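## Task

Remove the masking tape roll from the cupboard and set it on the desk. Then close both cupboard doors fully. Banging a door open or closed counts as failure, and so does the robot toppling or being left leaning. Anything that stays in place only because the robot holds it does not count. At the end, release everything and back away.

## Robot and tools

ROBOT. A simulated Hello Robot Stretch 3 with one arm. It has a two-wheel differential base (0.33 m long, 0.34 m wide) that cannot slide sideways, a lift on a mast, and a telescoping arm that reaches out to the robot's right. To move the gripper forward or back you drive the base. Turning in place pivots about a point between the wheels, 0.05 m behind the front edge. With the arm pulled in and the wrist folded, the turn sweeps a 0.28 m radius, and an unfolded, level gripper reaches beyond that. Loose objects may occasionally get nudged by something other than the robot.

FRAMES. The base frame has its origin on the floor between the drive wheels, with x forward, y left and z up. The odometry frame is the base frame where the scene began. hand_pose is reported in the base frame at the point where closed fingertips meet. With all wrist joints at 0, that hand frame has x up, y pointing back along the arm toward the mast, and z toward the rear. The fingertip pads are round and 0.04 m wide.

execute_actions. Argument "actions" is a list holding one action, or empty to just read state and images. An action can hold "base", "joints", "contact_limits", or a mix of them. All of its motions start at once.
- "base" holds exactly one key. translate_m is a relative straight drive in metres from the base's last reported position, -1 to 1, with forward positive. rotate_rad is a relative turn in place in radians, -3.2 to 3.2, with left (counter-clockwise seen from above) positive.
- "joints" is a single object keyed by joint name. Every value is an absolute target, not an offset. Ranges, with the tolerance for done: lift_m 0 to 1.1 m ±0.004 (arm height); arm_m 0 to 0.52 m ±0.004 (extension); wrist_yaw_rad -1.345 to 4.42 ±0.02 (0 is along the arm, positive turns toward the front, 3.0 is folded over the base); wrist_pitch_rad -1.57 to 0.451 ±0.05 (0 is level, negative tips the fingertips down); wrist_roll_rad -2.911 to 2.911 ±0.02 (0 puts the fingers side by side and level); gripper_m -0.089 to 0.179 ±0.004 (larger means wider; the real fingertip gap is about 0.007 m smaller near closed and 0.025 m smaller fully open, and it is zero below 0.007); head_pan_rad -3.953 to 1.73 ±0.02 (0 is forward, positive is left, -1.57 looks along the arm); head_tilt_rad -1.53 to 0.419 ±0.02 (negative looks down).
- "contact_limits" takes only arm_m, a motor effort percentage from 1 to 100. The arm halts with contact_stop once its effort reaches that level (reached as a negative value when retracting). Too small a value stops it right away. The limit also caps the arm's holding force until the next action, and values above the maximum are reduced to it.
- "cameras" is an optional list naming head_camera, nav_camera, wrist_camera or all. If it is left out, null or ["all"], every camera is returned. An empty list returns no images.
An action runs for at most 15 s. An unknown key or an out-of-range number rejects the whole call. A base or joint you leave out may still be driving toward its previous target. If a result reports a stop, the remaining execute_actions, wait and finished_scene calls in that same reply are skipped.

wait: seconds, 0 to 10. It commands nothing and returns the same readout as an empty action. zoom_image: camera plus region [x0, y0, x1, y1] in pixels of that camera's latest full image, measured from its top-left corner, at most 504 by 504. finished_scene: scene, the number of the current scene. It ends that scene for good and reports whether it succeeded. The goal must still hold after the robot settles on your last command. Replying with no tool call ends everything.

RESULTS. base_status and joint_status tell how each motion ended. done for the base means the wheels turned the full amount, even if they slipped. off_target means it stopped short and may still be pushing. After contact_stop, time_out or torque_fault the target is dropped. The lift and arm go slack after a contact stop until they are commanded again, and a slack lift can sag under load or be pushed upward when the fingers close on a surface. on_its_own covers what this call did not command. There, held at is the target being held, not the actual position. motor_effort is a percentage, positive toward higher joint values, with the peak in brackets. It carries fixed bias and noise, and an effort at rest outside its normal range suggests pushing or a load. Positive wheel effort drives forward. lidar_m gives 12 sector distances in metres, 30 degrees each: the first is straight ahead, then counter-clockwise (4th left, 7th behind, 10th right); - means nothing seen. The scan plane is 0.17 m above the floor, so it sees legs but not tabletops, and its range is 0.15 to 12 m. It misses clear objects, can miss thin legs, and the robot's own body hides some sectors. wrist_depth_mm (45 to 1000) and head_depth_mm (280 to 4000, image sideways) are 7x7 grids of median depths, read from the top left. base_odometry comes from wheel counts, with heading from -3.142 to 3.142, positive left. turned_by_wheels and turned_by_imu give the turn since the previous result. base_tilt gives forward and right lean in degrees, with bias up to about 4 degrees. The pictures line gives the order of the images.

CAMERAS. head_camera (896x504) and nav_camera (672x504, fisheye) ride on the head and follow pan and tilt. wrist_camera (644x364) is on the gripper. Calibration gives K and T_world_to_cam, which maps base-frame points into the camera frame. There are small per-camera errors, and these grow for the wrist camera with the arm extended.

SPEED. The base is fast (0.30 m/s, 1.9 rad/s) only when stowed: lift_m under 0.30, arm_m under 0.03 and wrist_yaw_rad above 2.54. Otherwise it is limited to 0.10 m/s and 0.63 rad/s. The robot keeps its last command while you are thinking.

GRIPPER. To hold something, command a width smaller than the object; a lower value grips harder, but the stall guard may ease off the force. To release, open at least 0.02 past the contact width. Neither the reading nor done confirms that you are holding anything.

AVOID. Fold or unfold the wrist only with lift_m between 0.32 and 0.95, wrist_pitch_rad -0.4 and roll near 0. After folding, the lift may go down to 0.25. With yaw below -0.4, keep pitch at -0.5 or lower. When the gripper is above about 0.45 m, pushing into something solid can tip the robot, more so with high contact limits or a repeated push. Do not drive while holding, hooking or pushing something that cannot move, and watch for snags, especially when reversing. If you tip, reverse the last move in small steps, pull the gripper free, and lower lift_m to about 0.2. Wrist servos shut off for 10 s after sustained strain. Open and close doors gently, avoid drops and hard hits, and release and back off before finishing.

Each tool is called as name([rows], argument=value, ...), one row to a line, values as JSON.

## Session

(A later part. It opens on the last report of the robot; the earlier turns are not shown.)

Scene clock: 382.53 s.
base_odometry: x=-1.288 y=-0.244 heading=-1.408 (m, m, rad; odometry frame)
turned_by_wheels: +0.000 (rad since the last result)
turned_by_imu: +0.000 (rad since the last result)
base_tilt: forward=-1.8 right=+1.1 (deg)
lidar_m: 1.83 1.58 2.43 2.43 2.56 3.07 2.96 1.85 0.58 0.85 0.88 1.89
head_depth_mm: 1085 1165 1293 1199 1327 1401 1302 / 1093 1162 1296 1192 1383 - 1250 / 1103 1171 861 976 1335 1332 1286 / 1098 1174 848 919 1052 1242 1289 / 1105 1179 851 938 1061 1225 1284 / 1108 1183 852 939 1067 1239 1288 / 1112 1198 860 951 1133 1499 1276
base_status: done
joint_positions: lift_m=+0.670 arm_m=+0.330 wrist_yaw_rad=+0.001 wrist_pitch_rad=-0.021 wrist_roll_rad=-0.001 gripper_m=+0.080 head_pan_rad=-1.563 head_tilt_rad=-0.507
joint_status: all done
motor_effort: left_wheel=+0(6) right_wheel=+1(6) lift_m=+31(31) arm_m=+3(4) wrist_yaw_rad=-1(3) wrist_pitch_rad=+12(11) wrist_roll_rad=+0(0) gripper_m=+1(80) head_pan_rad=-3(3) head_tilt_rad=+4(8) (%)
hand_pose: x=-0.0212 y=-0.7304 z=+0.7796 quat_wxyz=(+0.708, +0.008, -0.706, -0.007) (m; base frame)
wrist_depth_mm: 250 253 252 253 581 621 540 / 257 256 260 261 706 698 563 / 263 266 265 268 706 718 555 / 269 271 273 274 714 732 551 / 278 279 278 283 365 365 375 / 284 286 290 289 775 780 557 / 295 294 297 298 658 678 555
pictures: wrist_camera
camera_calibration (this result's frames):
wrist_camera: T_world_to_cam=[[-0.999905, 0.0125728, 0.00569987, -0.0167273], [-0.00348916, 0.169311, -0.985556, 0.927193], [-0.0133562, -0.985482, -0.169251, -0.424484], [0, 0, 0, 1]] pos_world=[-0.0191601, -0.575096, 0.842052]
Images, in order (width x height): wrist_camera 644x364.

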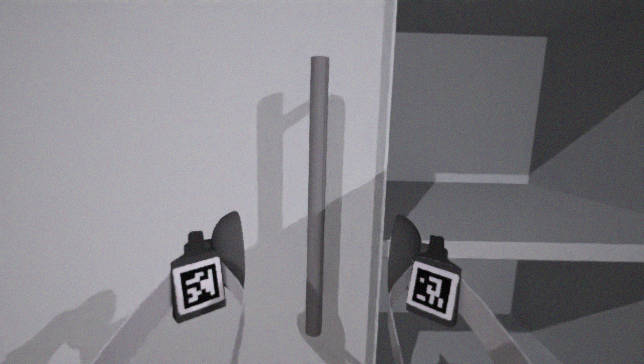

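execute_actions([
  {"joints": {"arm_m": 0.426}, "contact_limits": {"arm_m": 12}},
], cameras=[])

execute_actions([
  {"joints": {"gripper_m": -0.05}},
], cameras=["wrist_camera"])

execute_actions([
  {"joints": {"arm_m": 0.375}},
], cameras=["wrist_camera"])

execute_actions([
  {"base": {"translate_m": 0.032}, "joints": {"arm_m": 0.295}},
], cameras=["wrist_camera"])

execute_actions([
  {"base": {"translate_m": 0.055}, "joints": {"arm_m": 0.21}},
], cameras=["wrist_camera", "head_camera"])

Scene clock: 395.93 s.
base_odometry: x=-1.288 y=-0.244 heading=-1.408 (m, m, rad; odometry frame)
turned_by_wheels: +0.000 (rad since the last result)
turned_by_imu: -0.001 (rad since the last result)
base_tilt: forward=-1.8 right=+1.1 (deg)
lidar_m: 1.83 1.58 2.43 2.43 2.57 3.07 2.95 1.85 0.58 0.85 0.88 1.89
head_depth_mm: 1083 1162 1291 1133 1338 1403 1315 / 1092 1163 1296 1193 1384 1405 1252 / 1095 1172 859 977 - 1363 1284 / 1099 1178 848 915 1056 1221 1284 / 1108 1181 853 936 1061 1225 1284 / 1110 1178 857 936 1065 1227 1273 / 1114 1201 858 949 1137 1510 1278
base_status: not commanded
joint_positions: lift_m=+0.670 arm_m=+0.426 wrist_yaw_rad=+0.001 wrist_pitch_rad=-0.021 wrist_roll_rad=-0.001 gripper_m=+0.080 head_pan_rad=-1.563 head_tilt_rad=-0.507
joint_status: all done
motor_effort: left_wheel=+0(0) right_wheel=+1(1) lift_m=+32(31) arm_m=+4(4) wrist_yaw_rad=-1(1) wrist_pitch_rad=+12(11) wrist_roll_rad=+0(0) gripper_m=+0(0) head_pan_rad=-3(2) head_tilt_rad=+4(3) (%)
contact_limits: arm_m 12 (drawing in: default 17, maximum 29; extending or still: default 25, maximum 40)
hand_pose: x=-0.0212 y=-0.8262 z=+0.7796 quat_wxyz=(+0.708, +0.008, -0.706, -0.007) (m; base frame)
wrist_depth_mm: 162 163 163 163 166 599 551 / 166 167 167 168 171 611 563 / 170 171 171 171 176 626 570 / 174 174 176 175 206 630 550 / 180 180 181 181 211 364 371 / 183 184 186 187 189 247 247 / 190 190 191 193 624 685 562
pictures: none
No camera images: the call's "cameras" was empty. Leave "cameras" out to get every camera's image.

Scene clock: 397.73 s.
base_odometry: x=-1.288 y=-0.244 heading=-1.408 (m, m, rad; odometry frame)
turned_by_wheels: +0.000 (rad since the last result)
turned_by_imu: +0.000 (rad since the last result)
base_tilt: forward=-1.8 right=+1.0 (deg)
lidar_m: 1.83 1.58 2.43 2.43 2.56 3.06 2.96 1.86 0.58 0.85 0.88 1.90
head_depth_mm: 1091 1160 1293 1140 1343 1398 1317 / 1099 1170 1295 1206 1388 1408 1255 / 1097 1166 861 999 - 1359 1286 / 1103 1173 849 921 1055 1216 1281 / 1104 1177 854 936 1059 1232 1279 / 1098 1183 858 946 1066 1234 1284 / 1111 1201 858 945 1139 1501 1282
base_status: not commanded
joint_positions: lift_m=+0.670 arm_m=+0.425 wrist_yaw_rad=+0.003 wrist_pitch_rad=-0.026 wrist_roll_rad=-0.001 gripper_m=-0.049 head_pan_rad=-1.563 head_tilt_rad=-0.507
joint_status: all done
motor_effort: left_wheel=-1(1) right_wheel=+1(2) lift_m=+32(31) arm_m=+10(10) wrist_yaw_rad=-3(3) wrist_pitch_rad=+15(14) wrist_roll_rad=+0(0) gripper_m=-33(100) head_pan_rad=-4(4) head_tilt_rad=+4(3) (%)
hand_pose: x=-0.0207 y=-0.8253 z=+0.7783 quat_wxyz=(+0.708, +0.010, -0.706, -0.008) (m; base frame)
wrist_depth_mm: 164 164 165 164 168 589 541 / 168 168 169 170 172 609 560 / 172 173 174 174 178 627 561 / 177 178 179 178 209 639 543 / 181 183 183 183 322 362 372 / 187 188 - 188 - 254 247 / 192 193 195 196 230 697 567
pictures: wrist_camera
camera_calibration (this result's frames):
wrist_camera: T_world_to_cam=[[-0.999928, 0.0105476, 0.00576488, -0.0167389], [-0.00383961, 0.174197, -0.984703, 0.945378], [-0.0113905, -0.984654, -0.174144, -0.513719], [0, 0, 0, 1]] pos_world=[-0.0189593, -0.670341, 0.841553]
Images, in order (width x height): wrist_camera 644x364.

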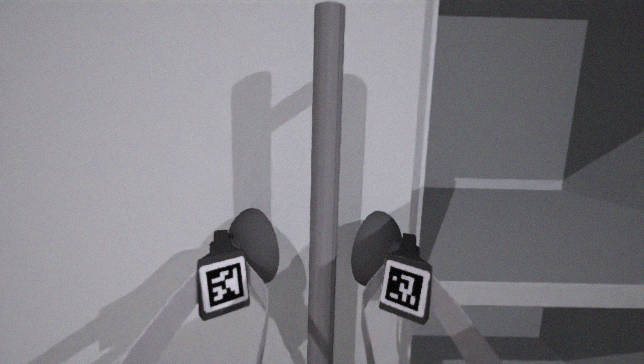

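Scene clock: 399.37 s.
base_odometry: x=-1.287 y=-0.244 heading=-1.408 (m, m, rad; odometry frame)
turned_by_wheels: +0.000 (rad since the last result)
turned_by_imu: +0.000 (rad since the last result)
base_tilt: forward=-1.9 right=+1.1 (deg)
lidar_m: 1.83 1.58 2.44 2.43 2.57 3.07 2.96 1.86 0.58 0.80 0.86 1.89
head_depth_mm: 1082 1158 1287 1144 1336 1374 1279 / 1087 1163 1296 1200 1387 - 1253 / 1098 1169 822 909 1292 1358 1284 / 1103 1180 812 865 998 1156 1255 / 1106 1166 829 901 1016 1173 1287 / 1108 1185 834 919 1037 1217 1290 / 1114 1203 850 938 1129 1490 1284
base_status: not commanded
joint_positions: lift_m=+0.670 arm_m=+0.375 wrist_yaw_rad=+0.015 wrist_pitch_rad=-0.024 wrist_roll_rad=-0.001 gripper_m=-0.046 head_pan_rad=-1.563 head_tilt_rad=-0.506
joint_status: all done
motor_effort: left_wheel=+9(9) right_wheel=-12(12) lift_m=+31(32) arm_m=-3(9) wrist_yaw_rad=-12(12) wrist_pitch_rad=+14(17) wrist_roll_rad=+0(0) gripper_m=-21(34) head_pan_rad=-3(4) head_tilt_rad=+3(4) (%)
hand_pose: x=-0.0177 y=-0.7759 z=+0.7788 quat_wxyz=(+0.708, +0.014, -0.706, -0.003) (m; base frame)
wrist_depth_mm: 180 175 169 162 161 630 560 / 185 179 174 166 165 653 580 / 190 184 178 171 170 671 585 / 196 190 184 175 193 671 543 / 201 195 188 147 200 361 374 / 208 202 197 149 289 724 518 / 215 208 198 190 203 696 566
pictures: wrist_camera
camera_calibration (this result's frames):
wrist_camera: T_world_to_cam=[[-0.999983, -0.00128936, 0.00573684, -0.023398], [-0.0058732, 0.172274, -0.985032, 0.935966], [0.000281752, -0.985048, -0.172279, -0.466432], [0, 0, 0, 1]] pos_world=[-0.0177691, -0.620731, 0.841734]
Images, in order (width x height): wrist_camera 644x364.

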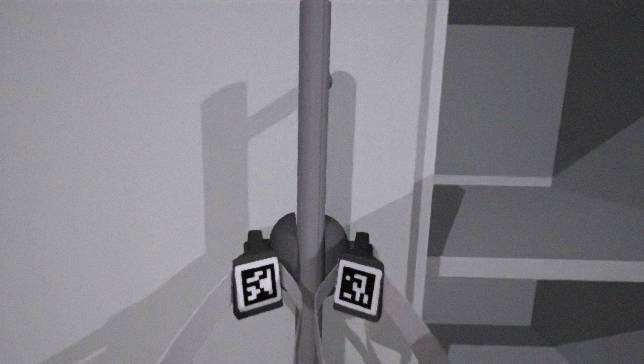

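Scene clock: 401.17 s.
base_odometry: x=-1.282 y=-0.276 heading=-1.408 (m, m, rad; odometry frame)
turned_by_wheels: +0.000 (rad since the last result)
turned_by_imu: +0.000 (rad since the last result)
base_tilt: forward=-1.8 right=+1.1 (deg)
lidar_m: 1.80 1.55 2.42 2.43 2.56 3.10 2.98 0.60 0.60 0.71 0.84 1.86
head_depth_mm: 1086 1160 1285 1141 1337 1358 1313 / 1094 1169 1291 1202 1337 - 1283 / 1094 1166 732 773 865 - 1251 / 1100 1168 750 794 893 1064 1200 / 1098 1176 778 840 952 1114 1261 / 1107 1185 814 884 1015 1196 1284 / 1110 1216 843 955 1687 1553 1281
base_status: done
joint_positions: lift_m=+0.670 arm_m=+0.295 wrist_yaw_rad=+0.008 wrist_pitch_rad=-0.024 wrist_roll_rad=-0.001 gripper_m=-0.046 head_pan_rad=-1.563 head_tilt_rad=-0.506
joint_status: all done
motor_effort: left_wheel=+4(16) right_wheel=-5(16) lift_m=+32(32) arm_m=-3(2) wrist_yaw_rad=-7(16) wrist_pitch_rad=+14(14) wrist_roll_rad=+0(1) gripper_m=-21(21) head_pan_rad=-3(3) head_tilt_rad=+3(4) (%)
hand_pose: x=-0.0194 y=-0.6959 z=+0.7786 quat_wxyz=(+0.708, +0.012, -0.706, -0.006) (m; base frame)
wrist_depth_mm: 222 201 182 161 154 641 579 / 230 207 186 164 159 718 610 / 238 213 192 170 163 760 611 / 245 220 199 173 168 732 575 / 256 228 206 145 173 401 413 / 267 236 216 149 194 826 600 / 279 246 214 189 183 697 596
pictures: wrist_camera
camera_calibration (this result's frames):
wrist_camera: T_world_to_cam=[[-0.999968, 0.00560979, 0.00574639, -0.0202647], [-0.00468949, 0.172977, -0.984915, 0.922426], [-0.00651916, -0.98491, -0.172945, -0.387186], [0, 0, 0, 1]] pos_world=[-0.0184625, -0.540788, 0.841666]
Images, in order (width x height): wrist_camera 644x364.

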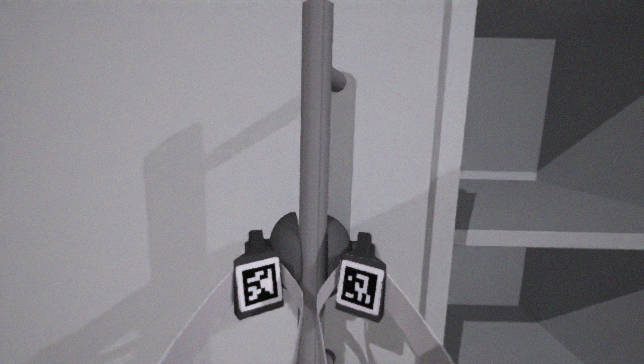

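Scene clock: 403.00 s.
base_odometry: x=-1.273 y=-0.330 heading=-1.407 (m, m, rad; odometry frame)
turned_by_wheels: +0.000 (rad since the last result)
turned_by_imu: +0.000 (rad since the last result)
base_tilt: forward=-1.9 right=+1.1 (deg)
lidar_m: 1.74 1.50 2.39 2.43 2.56 3.13 3.05 0.64 0.71 0.61 0.83 1.80
head_depth_mm: 1088 1155 1296 1146 1348 1374 1282 / 1092 1164 1295 1138 1334 1494 - / 1095 1165 893 663 742 - 1095 / 1103 1177 843 720 801 961 1138 / 1098 1176 753 792 908 1062 1220 / 1107 1183 801 878 1026 1258 1280 / 1109 1217 1296 1500 1705 1538 1280
base_status: done
joint_positions: lift_m=+0.670 arm_m=+0.210 wrist_yaw_rad=+0.005 wrist_pitch_rad=-0.026 wrist_roll_rad=-0.001 gripper_m=-0.046 head_pan_rad=-1.563 head_tilt_rad=-0.506
joint_status: all done
motor_effort: left_wheel=+2(14) right_wheel=-3(18) lift_m=+32(31) arm_m=-3(2) wrist_yaw_rad=-4(19) wrist_pitch_rad=+14(15) wrist_roll_rad=+0(0) gripper_m=-21(20) head_pan_rad=-3(2) head_tilt_rad=+3(2) (%)
hand_pose: x=-0.0202 y=-0.6108 z=+0.7783 quat_wxyz=(+0.708, +0.011, -0.706, -0.008) (m; base frame)
wrist_depth_mm: 346 259 206 163 146 160 603 / 363 270 211 163 151 817 659 / 384 277 219 171 155 826 672 / 869 290 226 175 160 626 638 / 878 303 237 149 163 462 606 / 926 313 258 151 165 865 663 / 945 332 241 188 178 699 629
pictures: head_camera (sideways: a quarter turn clockwise sets it upright), wrist_camera
camera_calibration (this result's frames):
head_camera: T_world_to_cam=[[0.0203453, 0.527823, -0.849111, 1.12976], [0.999445, 0.0116751, 0.0312049, -0.0416014], [0.0263841, -0.849274, -0.527292, 0.645555], [0, 0, 0, 1]] pos_world=[0.00156049, -0.0475768, 1.30099]
wrist_camera: T_world_to_cam=[[-0.999947, 0.00848402, 0.00576128, -0.0197319], [-0.00419627, 0.174112, -0.984717, 0.907978], [-0.00935747, -0.984689, -0.174067, -0.30255], [0, 0, 0, 1]] pos_world=[-0.0187519, -0.455841, 0.841551]
Images, in order (width x height): head_camera 896x504, wrist_camera 644x364.

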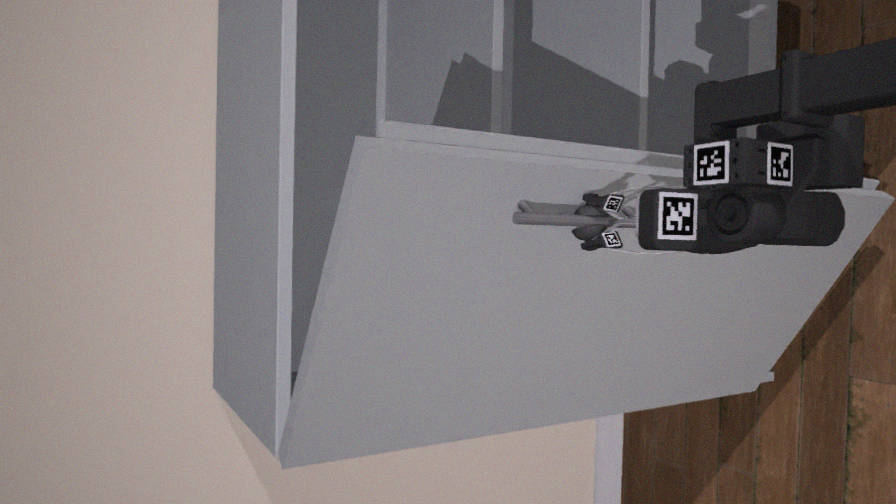

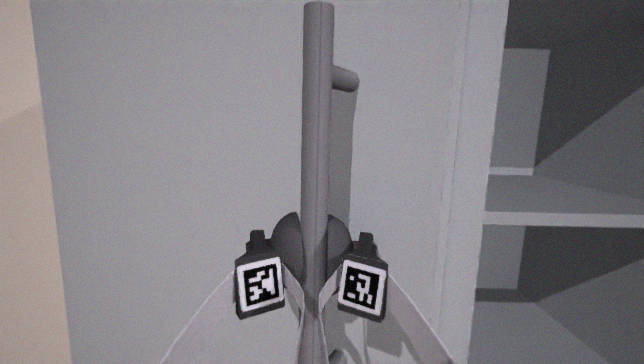

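execute_actions([
  {"base": {"translate_m": 0.08}, "joints": {"arm_m": 0.138}},
], cameras=["wrist_camera"])

execute_actions([
  {"base": {"translate_m": 0.092}, "joints": {"arm_m": 0.092, "head_pan_rad": -1.9}},
], cameras=["wrist_camera", "head_camera"])

Scene clock: 419.40 s.
base_odometry: x=-1.260 y=-0.409 heading=-1.408 (m, m, rad; odometry frame)
turned_by_wheels: +0.000 (rad since the last result)
turned_by_imu: -0.001 (rad since the last result)
base_tilt: forward=-1.8 right=+1.1 (deg)
lidar_m: 1.66 1.43 2.35 2.44 2.55 3.22 3.12 0.70 0.88 0.53 1.38 1.72
head_depth_mm: 1091 1157 1291 1144 1342 1400 1317 / 1093 1166 1296 583 1203 1376 - / 1093 1167 1284 592 648 732 - / 1102 1171 843 679 769 901 1097 / 1104 1177 756 798 922 1098 1260 / 1104 1210 879 1457 1663 1549 1282 / 1112 1225 1346 1512 1722 1546 1284
base_status: done
joint_positions: lift_m=+0.670 arm_m=+0.138 wrist_yaw_rad=-0.009 wrist_pitch_rad=-0.027 wrist_roll_rad=-0.001 gripper_m=-0.046 head_pan_rad=-1.563 head_tilt_rad=-0.506
joint_status: all done
motor_effort: left_wheel=-3(9) right_wheel=+5(8) lift_m=+32(32) arm_m=-2(2) wrist_yaw_rad=+7(7) wrist_pitch_rad=+15(15) wrist_roll_rad=+1(1) gripper_m=-20(21) head_pan_rad=-3(3) head_tilt_rad=+1(3) (%)
hand_pose: x=-0.0238 y=-0.5387 z=+0.7781 quat_wxyz=(+0.708, +0.006, -0.706, -0.013) (m; base frame)
wrist_depth_mm: 854 406 254 174 145 140 629 / 896 425 264 171 148 145 751 / 907 450 271 172 151 151 739 / 931 924 282 181 153 157 665 / 958 944 298 166 155 162 737 / 968 982 345 - 155 840 735 / - - 291 196 167 637 676
pictures: wrist_camera
camera_calibration (this result's frames):
wrist_camera: T_world_to_cam=[[-0.999724, 0.0227679, 0.00577593, -0.0163056], [-0.00169868, 0.175176, -0.984536, 0.895633], [-0.0234276, -0.984274, -0.175089, -0.230912], [0, 0, 0, 1]] pos_world=[-0.0201894, -0.383803, 0.841447]
Images, in order (width x height): wrist_camera 644x364.

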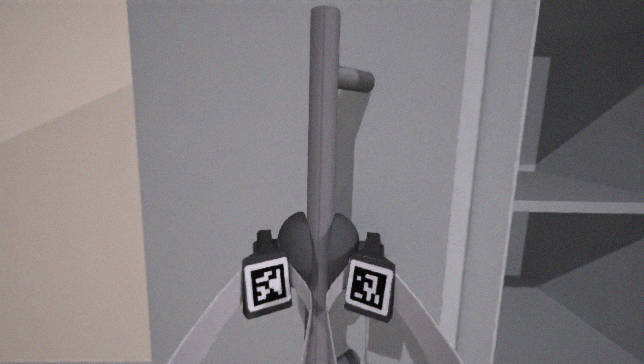

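Scene clock: 421.50 s.
base_odometry: x=-1.245 y=-0.500 heading=-1.408 (m, m, rad; odometry frame)
turned_by_wheels: -0.001 (rad since the last result)
turned_by_imu: -0.001 (rad since the last result)
base_tilt: forward=-1.8 right=+1.1 (deg)
lidar_m: 1.57 1.36 2.26 2.43 2.55 3.35 3.22 0.78 0.48 0.47 1.38 1.63
head_depth_mm: 1270 1354 1239 1267 1374 1452 1285 / 1228 1296 1428 1344 1505 1492 1281 / 1193 1261 1408 1261 1447 1458 1315 / 1157 1232 1369 1194 1337 1414 1337 / 1124 1200 1336 522 581 671 - / 1088 1159 1278 578 682 838 1148 / 1065 1124 816 688 837 1082 1253
base_status: done
joint_positions: lift_m=+0.670 arm_m=+0.092 wrist_yaw_rad=-0.038 wrist_pitch_rad=-0.028 wrist_roll_rad=-0.001 gripper_m=-0.046 head_pan_rad=-1.893 head_tilt_rad=-0.506
joint_status: all done
on_its_own: wrist_yaw_rad is at rest, and its effort (+29) is outside its rest range (-12 to +12)
motor_effort: left_wheel=-11(13) right_wheel=+18(18) lift_m=+32(31) arm_m=+2(3) wrist_yaw_rad=+29(29) wrist_pitch_rad=+16(16) wrist_roll_rad=+0(0) gripper_m=-22(23) head_pan_rad=-4(21) head_tilt_rad=+3(3) (%)
hand_pose: x=-0.0312 y=-0.4920 z=+0.7778 quat_wxyz=(+0.707, -0.003, -0.706, -0.024) (m; base frame)
wrist_depth_mm: 885 920 349 183 147 127 629 / 935 923 358 180 149 131 769 / 928 958 372 191 151 134 814 / 977 969 385 194 153 140 733 / 978 - 405 156 155 144 834 / - - 514 - 146 151 829 / - - 382 208 168 154 735
pictures: head_camera (sideways: a quarter turn clockwise sets it upright), wrist_camera
camera_calibration (this result's frames):
head_camera: T_world_to_cam=[[0.190131, 0.49281, -0.849111, 1.12873], [0.949398, -0.312521, 0.0312049, -0.0412961], [-0.249987, -0.812077, -0.527292, 0.647241], [0, 0, 0, 1]] pos_world=[-0.0135979, -0.0435448, 1.30099]
wrist_camera: T_world_to_cam=[[-0.998654, 0.0515352, 0.00579607, -0.0105462], [0.00338229, 0.176249, -0.98434, 0.887691], [-0.0517497, -0.982996, -0.176186, -0.184606], [0, 0, 0, 1]] pos_world=[-0.0230877, -0.337379, 0.841326]
Images, in order (width x height): head_camera 896x504, wrist_camera 644x364.

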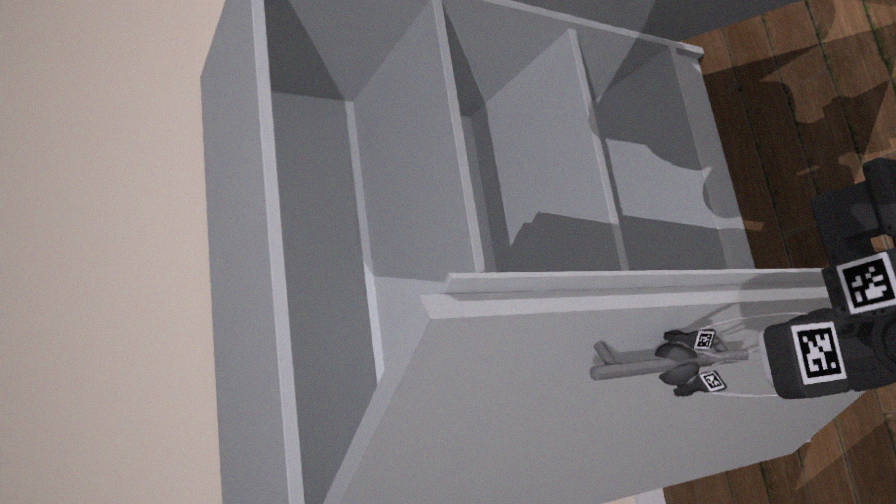

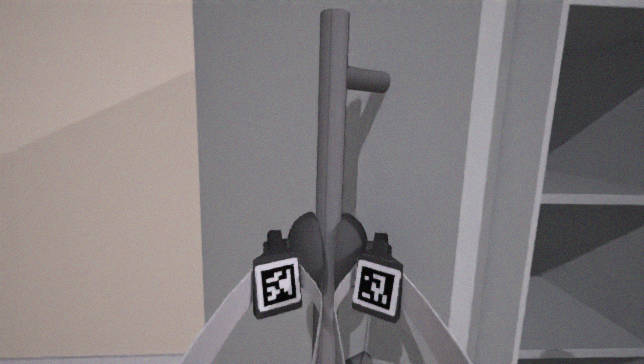

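execute_actions([
  {"base": {"translate_m": -0.012}, "joints": {"gripper_m": 0.035, "wrist_yaw_rad": 0.0}},
], cameras=[])

execute_actions([
  {"joints": {"arm_m": 0.0}},
], cameras=["head_camera"])

Scene clock: 430.63 s.
base_odometry: x=-1.247 y=-0.488 heading=-1.408 (m, m, rad; odometry frame)
turned_by_wheels: +0.000 (rad since the last result)
turned_by_imu: +0.000 (rad since the last result)
base_tilt: forward=-1.8 right=+1.2 (deg)
lidar_m: 1.58 1.37 2.28 2.44 2.56 3.32 3.21 0.76 0.49 0.48 1.38 1.64
head_depth_mm: 1267 1359 1230 1259 1349 1423 1291 / 1232 1298 1423 1329 1499 1486 1296 / 1186 1259 1414 1258 1452 1466 1311 / 1157 1226 1375 1191 1333 1430 1338 / 1118 1192 1323 533 599 683 - / 1093 1158 1273 587 683 841 1135 / 1055 1126 814 683 823 1045 1253
base_status: done
joint_positions: lift_m=+0.670 arm_m=+0.092 wrist_yaw_rad=-0.053 wrist_pitch_rad=-0.022 wrist_roll_rad=-0.001 gripper_m=+0.035 head_pan_rad=-1.893 head_tilt_rad=-0.506
joint_status: wrist_yaw_rad off_target (ended at -0.053, target +0.000); the others done
on_its_own: wrist_yaw_rad is held at -0.055, not at your +0.000, by its stall guard, which is not easing now
motor_effort: left_wheel=+1(9) right_wheel=+0(6) lift_m=+32(32) arm_m=+1(2) wrist_yaw_rad=-2(9) wrist_pitch_rad=+13(17) wrist_roll_rad=+0(0) gripper_m=+1(79) head_pan_rad=-3(3) head_tilt_rad=+3(2) (%)
hand_pose: x=-0.0349 y=-0.4922 z=+0.7792 quat_wxyz=(+0.707, -0.010, -0.706, -0.027) (m; base frame)
wrist_depth_mm: 888 883 327 198 153 138 617 / 915 918 337 190 154 143 798 / 934 945 348 197 157 146 797 / 967 966 360 199 160 153 725 / 988 966 411 203 157 157 777 / 985 - - 209 153 165 777 / - - 380 201 175 170 721
pictures: none
No camera images: the call's "cameras" was empty. Leave "cameras" out to get every camera's image.

Scene clock: 432.53 s.
base_odometry: x=-1.247 y=-0.488 heading=-1.408 (m, m, rad; odometry frame)
turned_by_wheels: +0.000 (rad since the last result)
turned_by_imu: +0.000 (rad since the last result)
base_tilt: forward=-1.7 right=+1.1 (deg)
lidar_m: 1.58 1.37 2.27 2.44 2.56 3.31 3.20 0.76 0.49 0.49 1.37 1.64
head_depth_mm: 1269 1365 1224 1271 1352 1425 1282 / 1227 1295 1422 1336 1500 1491 1291 / 1190 1257 1421 1269 1448 1457 1285 / 1152 1234 1375 1202 1340 1427 1255 / 1121 1199 1330 536 599 681 842 / 1089 1161 1274 589 683 825 1086 / 1065 1125 813 683 825 1043 1253
base_status: not commanded
joint_positions: lift_m=+0.670 arm_m=+0.000 wrist_yaw_rad=-0.054 wrist_pitch_rad=-0.021 wrist_roll_rad=-0.001 gripper_m=+0.035 head_pan_rad=-1.893 head_tilt_rad=-0.506
joint_status: all done
on_its_own: wrist_yaw_rad is held at -0.055, not at your +0.000, by its stall guard, which is not easing now
motor_effort: left_wheel=+1(1) right_wheel=+0(0) lift_m=+32(32) arm_m=-2(2) wrist_yaw_rad=-2(2) wrist_pitch_rad=+13(13) wrist_roll_rad=+0(0) gripper_m=+0(1) head_pan_rad=-3(2) head_tilt_rad=+2(2) (%)
hand_pose: x=-0.0352 y=-0.4005 z=+0.7794 quat_wxyz=(+0.707, -0.011, -0.706, -0.027) (m; base frame)
wrist_depth_mm: 966 986 447 286 226 683 762 / - - 463 275 232 - 790 / - - 468 281 238 - 786 / - - 496 273 247 957 769 / - - 558 276 252 - 771 / - - - 296 876 919 783 / - - 520 324 261 938 767
pictures: head_camera (sideways: a quarter turn clockwise sets it upright)
camera_calibration (this result's frames):
head_camera: T_world_to_cam=[[0.190159, 0.492799, -0.849111, 1.12873], [0.94938, -0.312575, 0.0312049, -0.041296], [-0.250033, -0.812063, -0.527292, 0.647241], [0, 0, 0, 1]] pos_world=[-0.0136004, -0.0435437, 1.30099]
Images, in order (width x height): head_camera 896x504.

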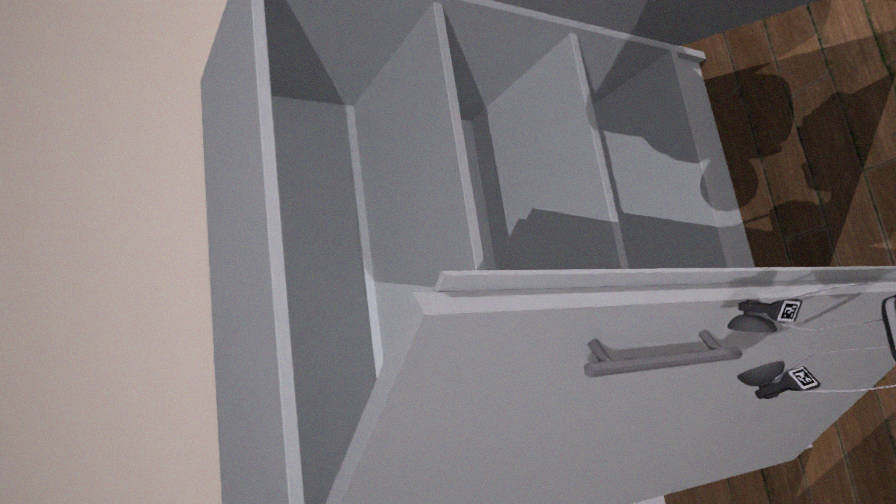

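execute_actions([
  {"base": {"translate_m": -0.23}, "joints": {"gripper_m": 0.0, "wrist_yaw_rad": 0.02, "head_pan_rad": -1.4, "head_tilt_rad": -0.6}},
])

Scene clock: 444.40 s.
base_odometry: x=-1.285 y=-0.261 heading=-1.408 (m, m, rad; odometry frame)
turned_by_wheels: +0.000 (rad since the last result)
turned_by_imu: -0.002 (rad since the last result)
base_tilt: forward=-1.8 right=+1.1 (deg)
lidar_m: 1.81 1.56 2.43 2.43 2.56 3.07 2.97 0.60 0.59 0.49 0.49 1.88
head_depth_mm: 1058 1009 1246 1124 1300 1369 1227 / 1083 1000 1273 1125 1300 1377 1256 / 1103 1004 1299 1386 1343 1388 1284 / 1121 1107 1306 1073 1253 1381 1169 / 1150 1065 607 615 688 1027 1202 / 1164 1242 896 1645 1715 1448 1224 / 1185 1332 1509 1743 1760 1452 1227
base_status: done
joint_positions: lift_m=+0.670 arm_m=+0.000 wrist_yaw_rad=+0.018 wrist_pitch_rad=-0.021 wrist_roll_rad=-0.001 gripper_m=+0.000 head_pan_rad=-1.407 head_tilt_rad=-0.592
joint_status: all done
motor_effort: left_wheel=+0(7) right_wheel=+1(3) lift_m=+32(32) arm_m=-2(2) wrist_yaw_rad=+1(3) wrist_pitch_rad=+12(12) wrist_roll_rad=+0(0) gripper_m=-1(81) head_pan_rad=+3(26) head_tilt_rad=-2(11) (%)
hand_pose: x=-0.0168 y=-0.4009 z=+0.7794 quat_wxyz=(+0.708, +0.014, -0.706, -0.001) (m; base frame)
wrist_depth_mm: - 220 663 652 697 690 588 / - 228 - - - 897 593 / - 230 - - - 896 590 / - 237 874 878 942 768 581 / - 245 - - - 883 571 / - 251 981 - 934 823 554 / - 278 - 769 777 753 546
pictures: head_camera (sideways: a quarter turn clockwise sets it upright), nav_camera (sideways: a quarter turn counterclockwise sets it upright), wrist_camera
camera_calibration (this result's frames):
head_camera: T_world_to_cam=[[-0.0735167, 0.594913, -0.800421, 1.06686], [0.985937, 0.164133, 0.031436, -0.0418164], [0.150077, -0.786854, -0.598614, 0.73759], [0, 0, 0, 1]] pos_world=[0.00896468, -0.0474481, 1.29678]
nav_camera: T_world_to_cam=[[0.090322, -0.55663, 0.825836, -1.03555], [-0.985013, -0.172277, -0.00838686, 0.0673981], [0.146941, -0.812701, -0.563848, 0.68975], [0, 0, 0, 1]] pos_world=[0.0585681, -0.00424408, 1.24467]
wrist_camera: T_world_to_cam=[[-0.999973, -0.00453841, 0.00574035, -0.023388], [-0.00642828, 0.169975, -0.985427, 0.871318], [0.00349656, -0.985438, -0.169999, -0.0988127], [0, 0, 0, 1]] pos_world=[-0.0174407, -0.245582, 0.841957]
Images, in order (width x height): head_camera 896x504, nav_camera 672x504, wrist_camera 644x364.

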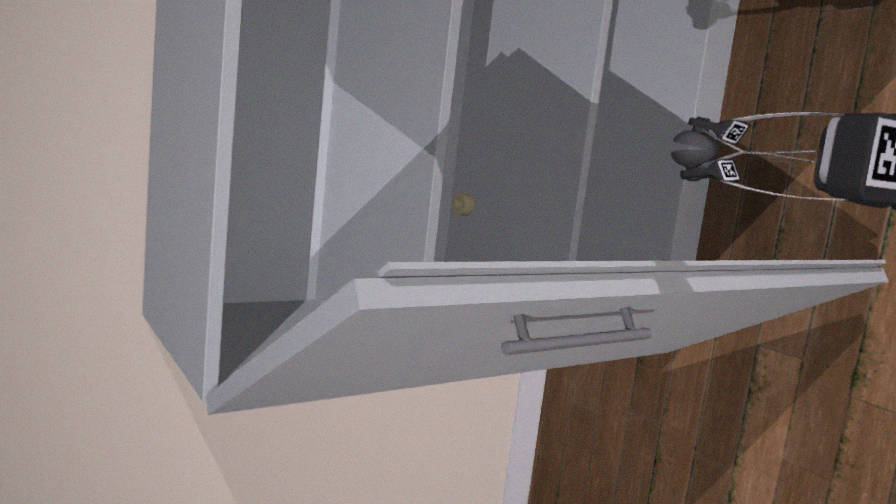

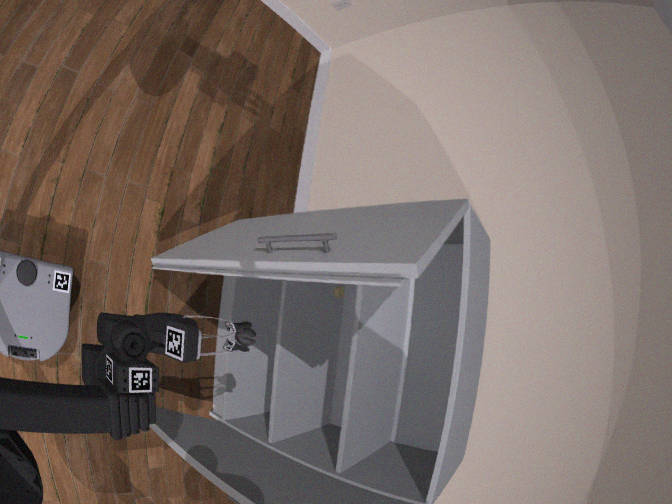

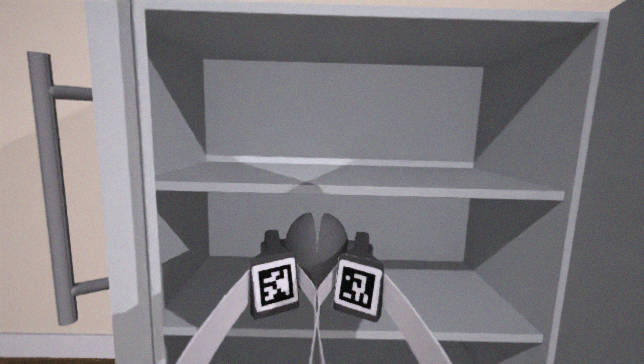

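execute_actions([
  {"joints": {"arm_m": 0.2, "lift_m": 0.33, "head_tilt_rad": -0.9}},
], cameras=["head_camera"])

execute_actions([
  {"base": {"translate_m": 0.2}},
], cameras=["head_camera"])

Scene clock: 516.67 s.
base_odometry: x=-1.285 y=-0.261 heading=-1.408 (m, m, rad; odometry frame)
turned_by_wheels: +0.000 (rad since the last result)
turned_by_imu: -0.001 (rad since the last result)
base_tilt: forward=-1.8 right=+1.1 (deg)
lidar_m: 1.81 1.57 2.42 2.43 2.56 3.10 2.97 0.60 0.59 0.49 0.49 1.88
head_depth_mm: 1118 1012 1323 1455 1429 1252 1112 / 1140 1047 1329 1481 1420 1243 1114 / 1157 1045 1315 1519 1443 1225 1135 / 1165 1009 1256 1474 1364 1245 1133 / 979 523 645 977 1365 1245 1117 / 666 956 1797 1632 1420 1241 1119 / 1286 1523 1803 1636 1417 1249 1119
base_status: not commanded
joint_positions: lift_m=+0.330 arm_m=+0.200 wrist_yaw_rad=+0.019 wrist_pitch_rad=-0.021 wrist_roll_rad=-0.001 gripper_m=+0.000 head_pan_rad=-1.407 head_tilt_rad=-0.889
joint_status: all done
motor_effort: left_wheel=+0(0) right_wheel=+1(1) lift_m=+30(29) arm_m=+3(3) wrist_yaw_rad=+0(0) wrist_pitch_rad=+12(13) wrist_roll_rad=+1(0) gripper_m=-1(0) head_pan_rad=+2(3) head_tilt_rad=-3(17) (%)
hand_pose: x=-0.0166 y=-0.6004 z=+0.4396 quat_wxyz=(+0.708, +0.014, -0.706, -0.001) (m; base frame)
wrist_depth_mm: 440 594 683 662 641 636 572 / 441 633 832 810 816 817 605 / 439 645 827 857 836 835 606 / 454 543 583 599 634 664 559 / 449 655 904 874 904 839 559 / 457 663 817 - 817 763 580 / 443 585 590 602 607 613 557
pictures: head_camera (sideways: a quarter turn clockwise sets it upright)
camera_calibration (this result's frames):
head_camera: T_world_to_cam=[[-0.107511, 0.799806, -0.590552, 0.793567], [0.987412, 0.155213, 0.0304505, -0.0405304], [0.116016, -0.579844, -0.806425, 1.00807], [0, 0, 0, 1]] pos_world=[0.00838508, -0.0438844, 1.28281]
Images, in order (width x height): head_camera 896x504.

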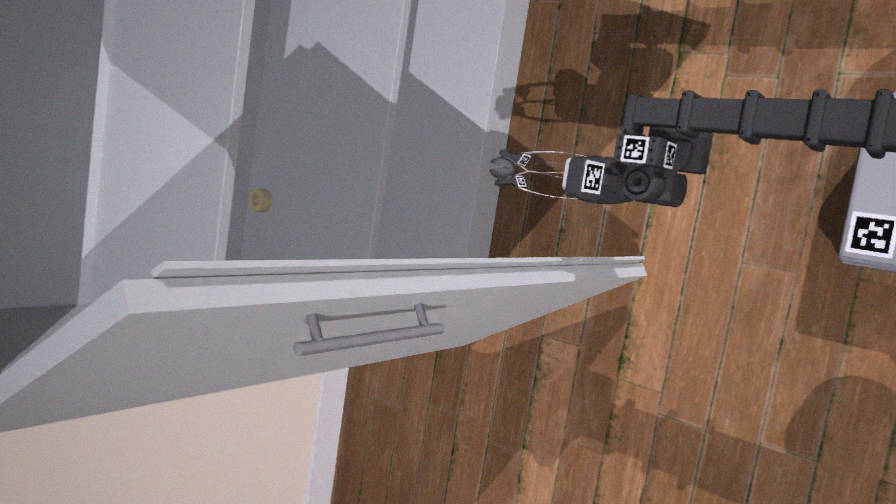

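Scene clock: 519.77 s.
base_odometry: x=-1.252 y=-0.458 heading=-1.408 (m, m, rad; odometry frame)
turned_by_wheels: +0.000 (rad since the last result)
turned_by_imu: +0.000 (rad since the last result)
base_tilt: forward=-1.8 right=+1.1 (deg)
lidar_m: 1.61 1.39 2.32 2.44 2.55 3.31 3.18 0.74 0.98 0.42 1.38 1.67
head_depth_mm: 1127 1016 1318 1441 1413 1245 1113 / 1136 1048 1327 1490 1424 1246 1115 / 1136 438 516 693 1405 1225 1134 / 645 754 835 887 1339 1230 1132 / 1232 1450 1748 1641 1412 1250 1121 / 1256 1487 1803 1624 1412 1247 1114 / 1285 1527 1806 1646 1418 1240 1116
base_status: done
joint_positions: lift_m=+0.330 arm_m=+0.200 wrist_yaw_rad=+0.018 wrist_pitch_rad=-0.021 wrist_roll_rad=-0.001 gripper_m=+0.000 head_pan_rad=-1.407 head_tilt_rad=-0.889
joint_status: not commanded
motor_effort: left_wheel=+0(6) right_wheel=+0(16) lift_m=+30(31) arm_m=+2(2) wrist_yaw_rad=+1(6) wrist_pitch_rad=+11(12) wrist_roll_rad=+1(0) gripper_m=-2(2) head_pan_rad=+3(2) head_tilt_rad=-4(4) (%)
hand_pose: x=-0.0168 y=-0.6004 z=+0.4396 quat_wxyz=(+0.708, +0.014, -0.706, -0.001) (m; base frame)
wrist_depth_mm: 108 185 559 660 652 631 607 / 107 182 591 821 833 826 832 / 106 179 583 842 846 827 820 / 105 177 485 612 633 661 711 / 104 176 605 890 904 901 793 / 103 172 483 - 838 838 763 / 102 170 558 598 599 604 624
pictures: head_camera (sideways: a quarter turn clockwise sets it upright)
camera_calibration (this result's frames):
head_camera: T_world_to_cam=[[-0.107574, 0.799925, -0.590379, 0.793342], [0.987404, 0.155259, 0.0304488, -0.0405281], [0.116019, -0.579667, -0.806552, 1.00824], [0, 0, 0, 1]] pos_world=[0.00838675, -0.0438803, 1.2828]
Images, in order (width x height): head_camera 896x504.

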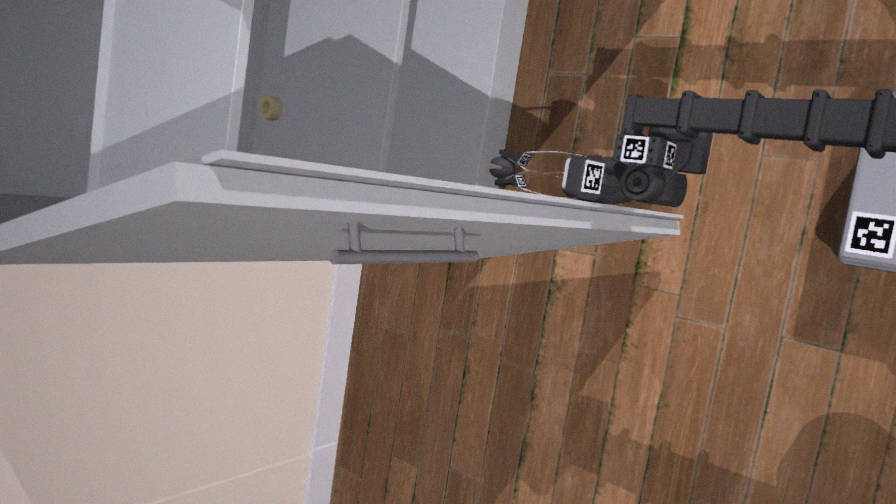

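execute_actions([
  {"base": {"translate_m": 0.13}, "joints": {"head_pan_rad": -1.57}},
], cameras=["head_camera", "nav_camera"])

Scene clock: 526.60 s.
base_odometry: x=-1.231 y=-0.586 heading=-1.408 (m, m, rad; odometry frame)
turned_by_wheels: +0.000 (rad since the last result)
turned_by_imu: +0.000 (rad since the last result)
base_tilt: forward=-1.9 right=+1.1 (deg)
lidar_m: 1.48 1.29 2.13 2.43 2.56 3.45 3.31 0.85 1.23 0.40 1.38 1.54
head_depth_mm: 1151 1052 1324 1518 1411 1251 1113 / 1158 1052 1326 1508 1417 1245 1135 / 1161 1044 1334 1508 1445 1222 1137 / 632 729 895 1084 1370 1223 1145 / 1191 1374 1632 1604 1420 1250 1123 / 1190 1398 1696 1632 1417 1245 1117 / 1202 1406 1711 1637 1415 1247 1117
base_status: done
joint_positions: lift_m=+0.330 arm_m=+0.200 wrist_yaw_rad=+0.018 wrist_pitch_rad=-0.021 wrist_roll_rad=-0.001 gripper_m=+0.000 head_pan_rad=-1.563 head_tilt_rad=-0.889
joint_status: all done
motor_effort: left_wheel=+0(6) right_wheel=+1(7) lift_m=+30(31) arm_m=+2(2) wrist_yaw_rad=+0(1) wrist_pitch_rad=+12(12) wrist_roll_rad=+0(0) gripper_m=-2(2) head_pan_rad=-3(15) head_tilt_rad=-3(3) (%)
hand_pose: x=-0.0168 y=-0.6004 z=+0.4396 quat_wxyz=(+0.708, +0.014, -0.706, -0.001) (m; base frame)
wrist_depth_mm: - 73 141 598 647 630 620 / - 73 143 830 844 834 840 / - 73 144 837 852 853 870 / - 74 146 508 644 663 688 / - 74 148 883 889 884 884 / - 72 115 - 799 811 828 / - 73 182 590 606 606 618
pictures: head_camera (sideways: a quarter turn clockwise sets it upright), nav_camera (sideways: a quarter turn counterclockwise sets it upright)
camera_calibration (this result's frames):
head_camera: T_world_to_cam=[[0.0181077, 0.806923, -0.590379, 0.792576], [0.999536, -0.000152409, 0.0304488, -0.0406021], [0.0244799, -0.590657, -0.806551, 1.00879], [0, 0, 0, 1]] pos_world=[0.00153636, -0.0437022, 1.2828]
nav_camera: T_world_to_cam=[[0.00450626, -0.780672, 0.624925, -0.773177], [-0.999838, -0.0144161, -0.0107992, 0.0706254], [0.0174396, -0.624775, -0.78061, 0.972479], [0, 0, 0, 1]] pos_world=[0.0571384, 0.00500111, 1.24307]
Images, in order (width x height): head_camera 896x504, nav_camera 672x504.

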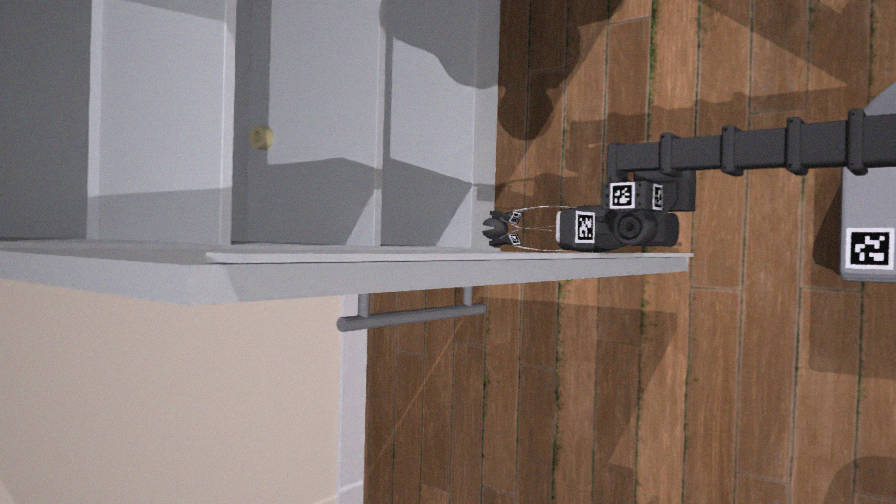

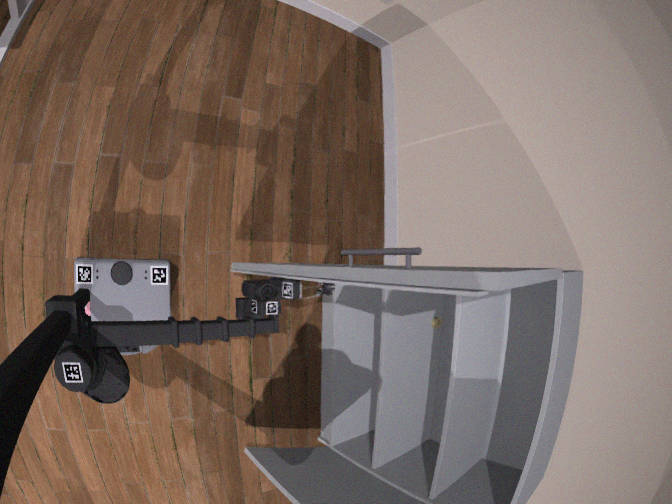

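execute_actions([
  {"base": {"translate_m": -0.23}, "joints": {"arm_m": 0.0, "wrist_yaw_rad": 0.0}},
], cameras=[])

execute_actions([
  {"base": {"rotate_rad": -1.571}, "joints": {"head_pan_rad": 0.0, "head_tilt_rad": -0.9}},
], cameras=["head_camera", "nav_camera"])

Scene clock: 602.73 s.
base_odometry: x=-1.268 y=-0.359 heading=-1.408 (m, m, rad; odometry frame)
turned_by_wheels: +0.000 (rad since the last result)
turned_by_imu: -0.001 (rad since the last result)
base_tilt: forward=-1.8 right=+1.1 (deg)
lidar_m: 1.71 1.48 2.37 2.43 2.56 3.18 3.08 0.66 0.77 0.93 0.47 1.78
head_depth_mm: 1153 1049 1313 1504 1425 1253 1116 / 1153 1049 1313 1518 1418 1245 1132 / 1163 1046 1313 1520 1422 1247 - / 1166 1044 1327 1513 1410 1263 1141 / 1159 1045 1321 1525 1414 1242 1110 / 956 974 1031 1048 1071 1228 1113 / 680 692 701 707 1336 1243 1117
base_status: done
joint_positions: lift_m=+0.330 arm_m=+0.000 wrist_yaw_rad=+0.001 wrist_pitch_rad=-0.021 wrist_roll_rad=-0.001 gripper_m=+0.000 head_pan_rad=-1.563 head_tilt_rad=-0.889
joint_status: all done
motor_effort: left_wheel=+0(6) right_wheel=+1(4) lift_m=+31(31) arm_m=-2(2) wrist_yaw_rad=-1(2) wrist_pitch_rad=+11(12) wrist_roll_rad=+1(0) gripper_m=-1(2) head_pan_rad=-3(4) head_tilt_rad=-3(3) (%)
hand_pose: x=-0.0212 y=-0.4009 z=+0.4396 quat_wxyz=(+0.708, +0.008, -0.706, -0.007) (m; base frame)
wrist_depth_mm: 334 501 680 723 713 705 652 / 337 508 976 - - 939 698 / 339 513 - - - - 674 / 336 511 773 - - 910 674 / 341 512 976 - - - 687 / 340 515 784 - 819 819 688 / 347 521 720 701 730 728 715
pictures: none
No camera images: the call's "cameras" was empty. Leave "cameras" out to get every camera's image.

Scene clock: 606.17 s.
base_odometry: x=-1.268 y=-0.359 heading=-2.979 (m, m, rad; odometry frame)
turned_by_wheels: -1.571 (rad since the last result)
turned_by_imu: -1.536 (rad since the last result)
base_tilt: forward=-1.8 right=+1.1 (deg)
lidar_m: 0.92 0.47 1.76 1.71 1.79 2.38 2.43 2.57 3.18 3.08 0.66 0.79
head_depth_mm: 1150 1044 1317 1514 1415 1243 1117 / 1152 1048 1316 1515 1415 1251 1116 / 1158 1041 1320 1509 1413 1250 1115 / 1155 1043 1317 1509 1424 1248 1110 / 1165 1042 1326 1506 1417 1251 1123 / 977 978 1054 1071 1091 1223 1119 / 696 709 716 727 1340 1243 1115
base_status: done
joint_positions: lift_m=+0.330 arm_m=+0.000 wrist_yaw_rad=+0.001 wrist_pitch_rad=-0.021 wrist_roll_rad=-0.001 gripper_m=+0.000 head_pan_rad=-0.007 head_tilt_rad=-0.889
joint_status: all done
motor_effort: left_wheel=+2(8) right_wheel=-1(4) lift_m=+30(31) arm_m=-2(2) wrist_yaw_rad=-1(1) wrist_pitch_rad=+12(12) wrist_roll_rad=+0(0) gripper_m=-1(1) head_pan_rad=+3(35) head_tilt_rad=-3(2) (%)
hand_pose: x=-0.0212 y=-0.4009 z=+0.4396 quat_wxyz=(+0.708, +0.008, -0.706, -0.007) (m; base frame)
wrist_depth_mm: - - - - - - - / - - - - - - - / - - - - - - - / - - - - - - - / - - - - - - - / - - - - - - - / 761 766 782 798 802 812 821
pictures: head_camera (sideways: a quarter turn clockwise sets it upright), nav_camera (sideways: a quarter turn counterclockwise sets it upright)
camera_calibration (this result's frames):
head_camera: T_world_to_cam=[[-0.806616, 0.0301472, -0.590307, 0.797513], [0.0150704, 0.999423, 0.0304481, -0.0345959], [0.590884, 0.0156638, -0.806604, 1.00541], [0, 0, 0, 1]] pos_world=[0.0497275, -0.00521527, 1.2828]
nav_camera: T_world_to_cam=[[0.780708, -0.00714398, 0.624855, -0.777821], [-0.000506263, -0.999942, -0.0107998, 0.0645302], [0.624896, 0.00811515, -0.780666, 0.968846], [0, 0, 0, 1]] pos_world=[0.00185582, 0.0511074, 1.24307]
Images, in order (width x height): head_camera 896x504, nav_camera 672x504.

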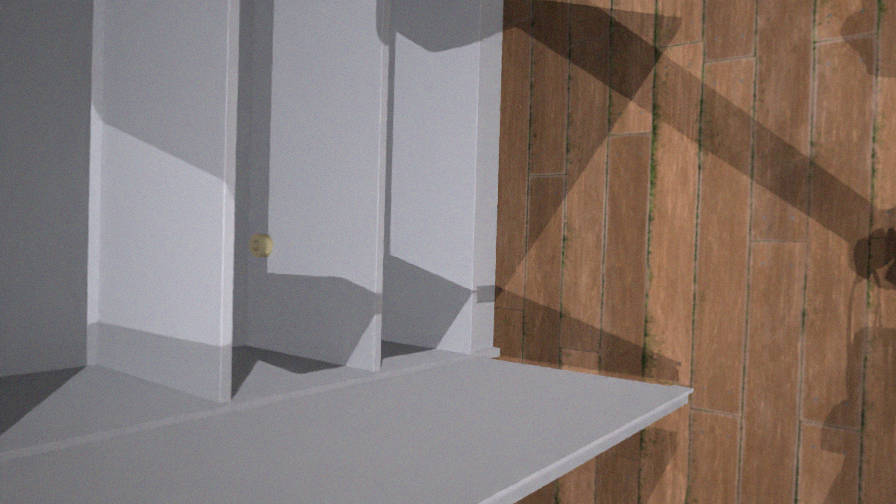

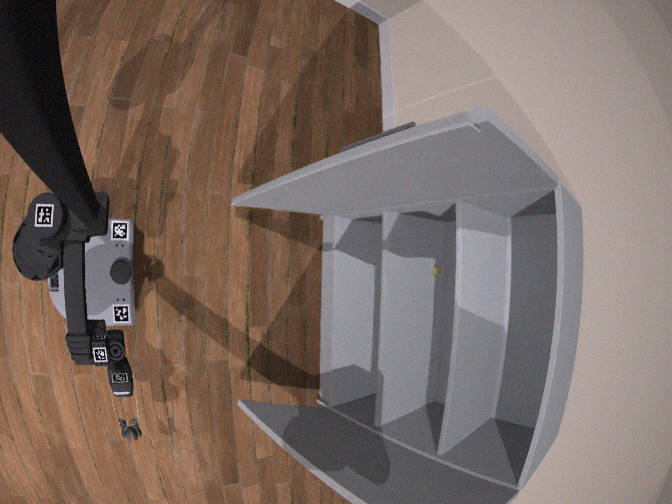

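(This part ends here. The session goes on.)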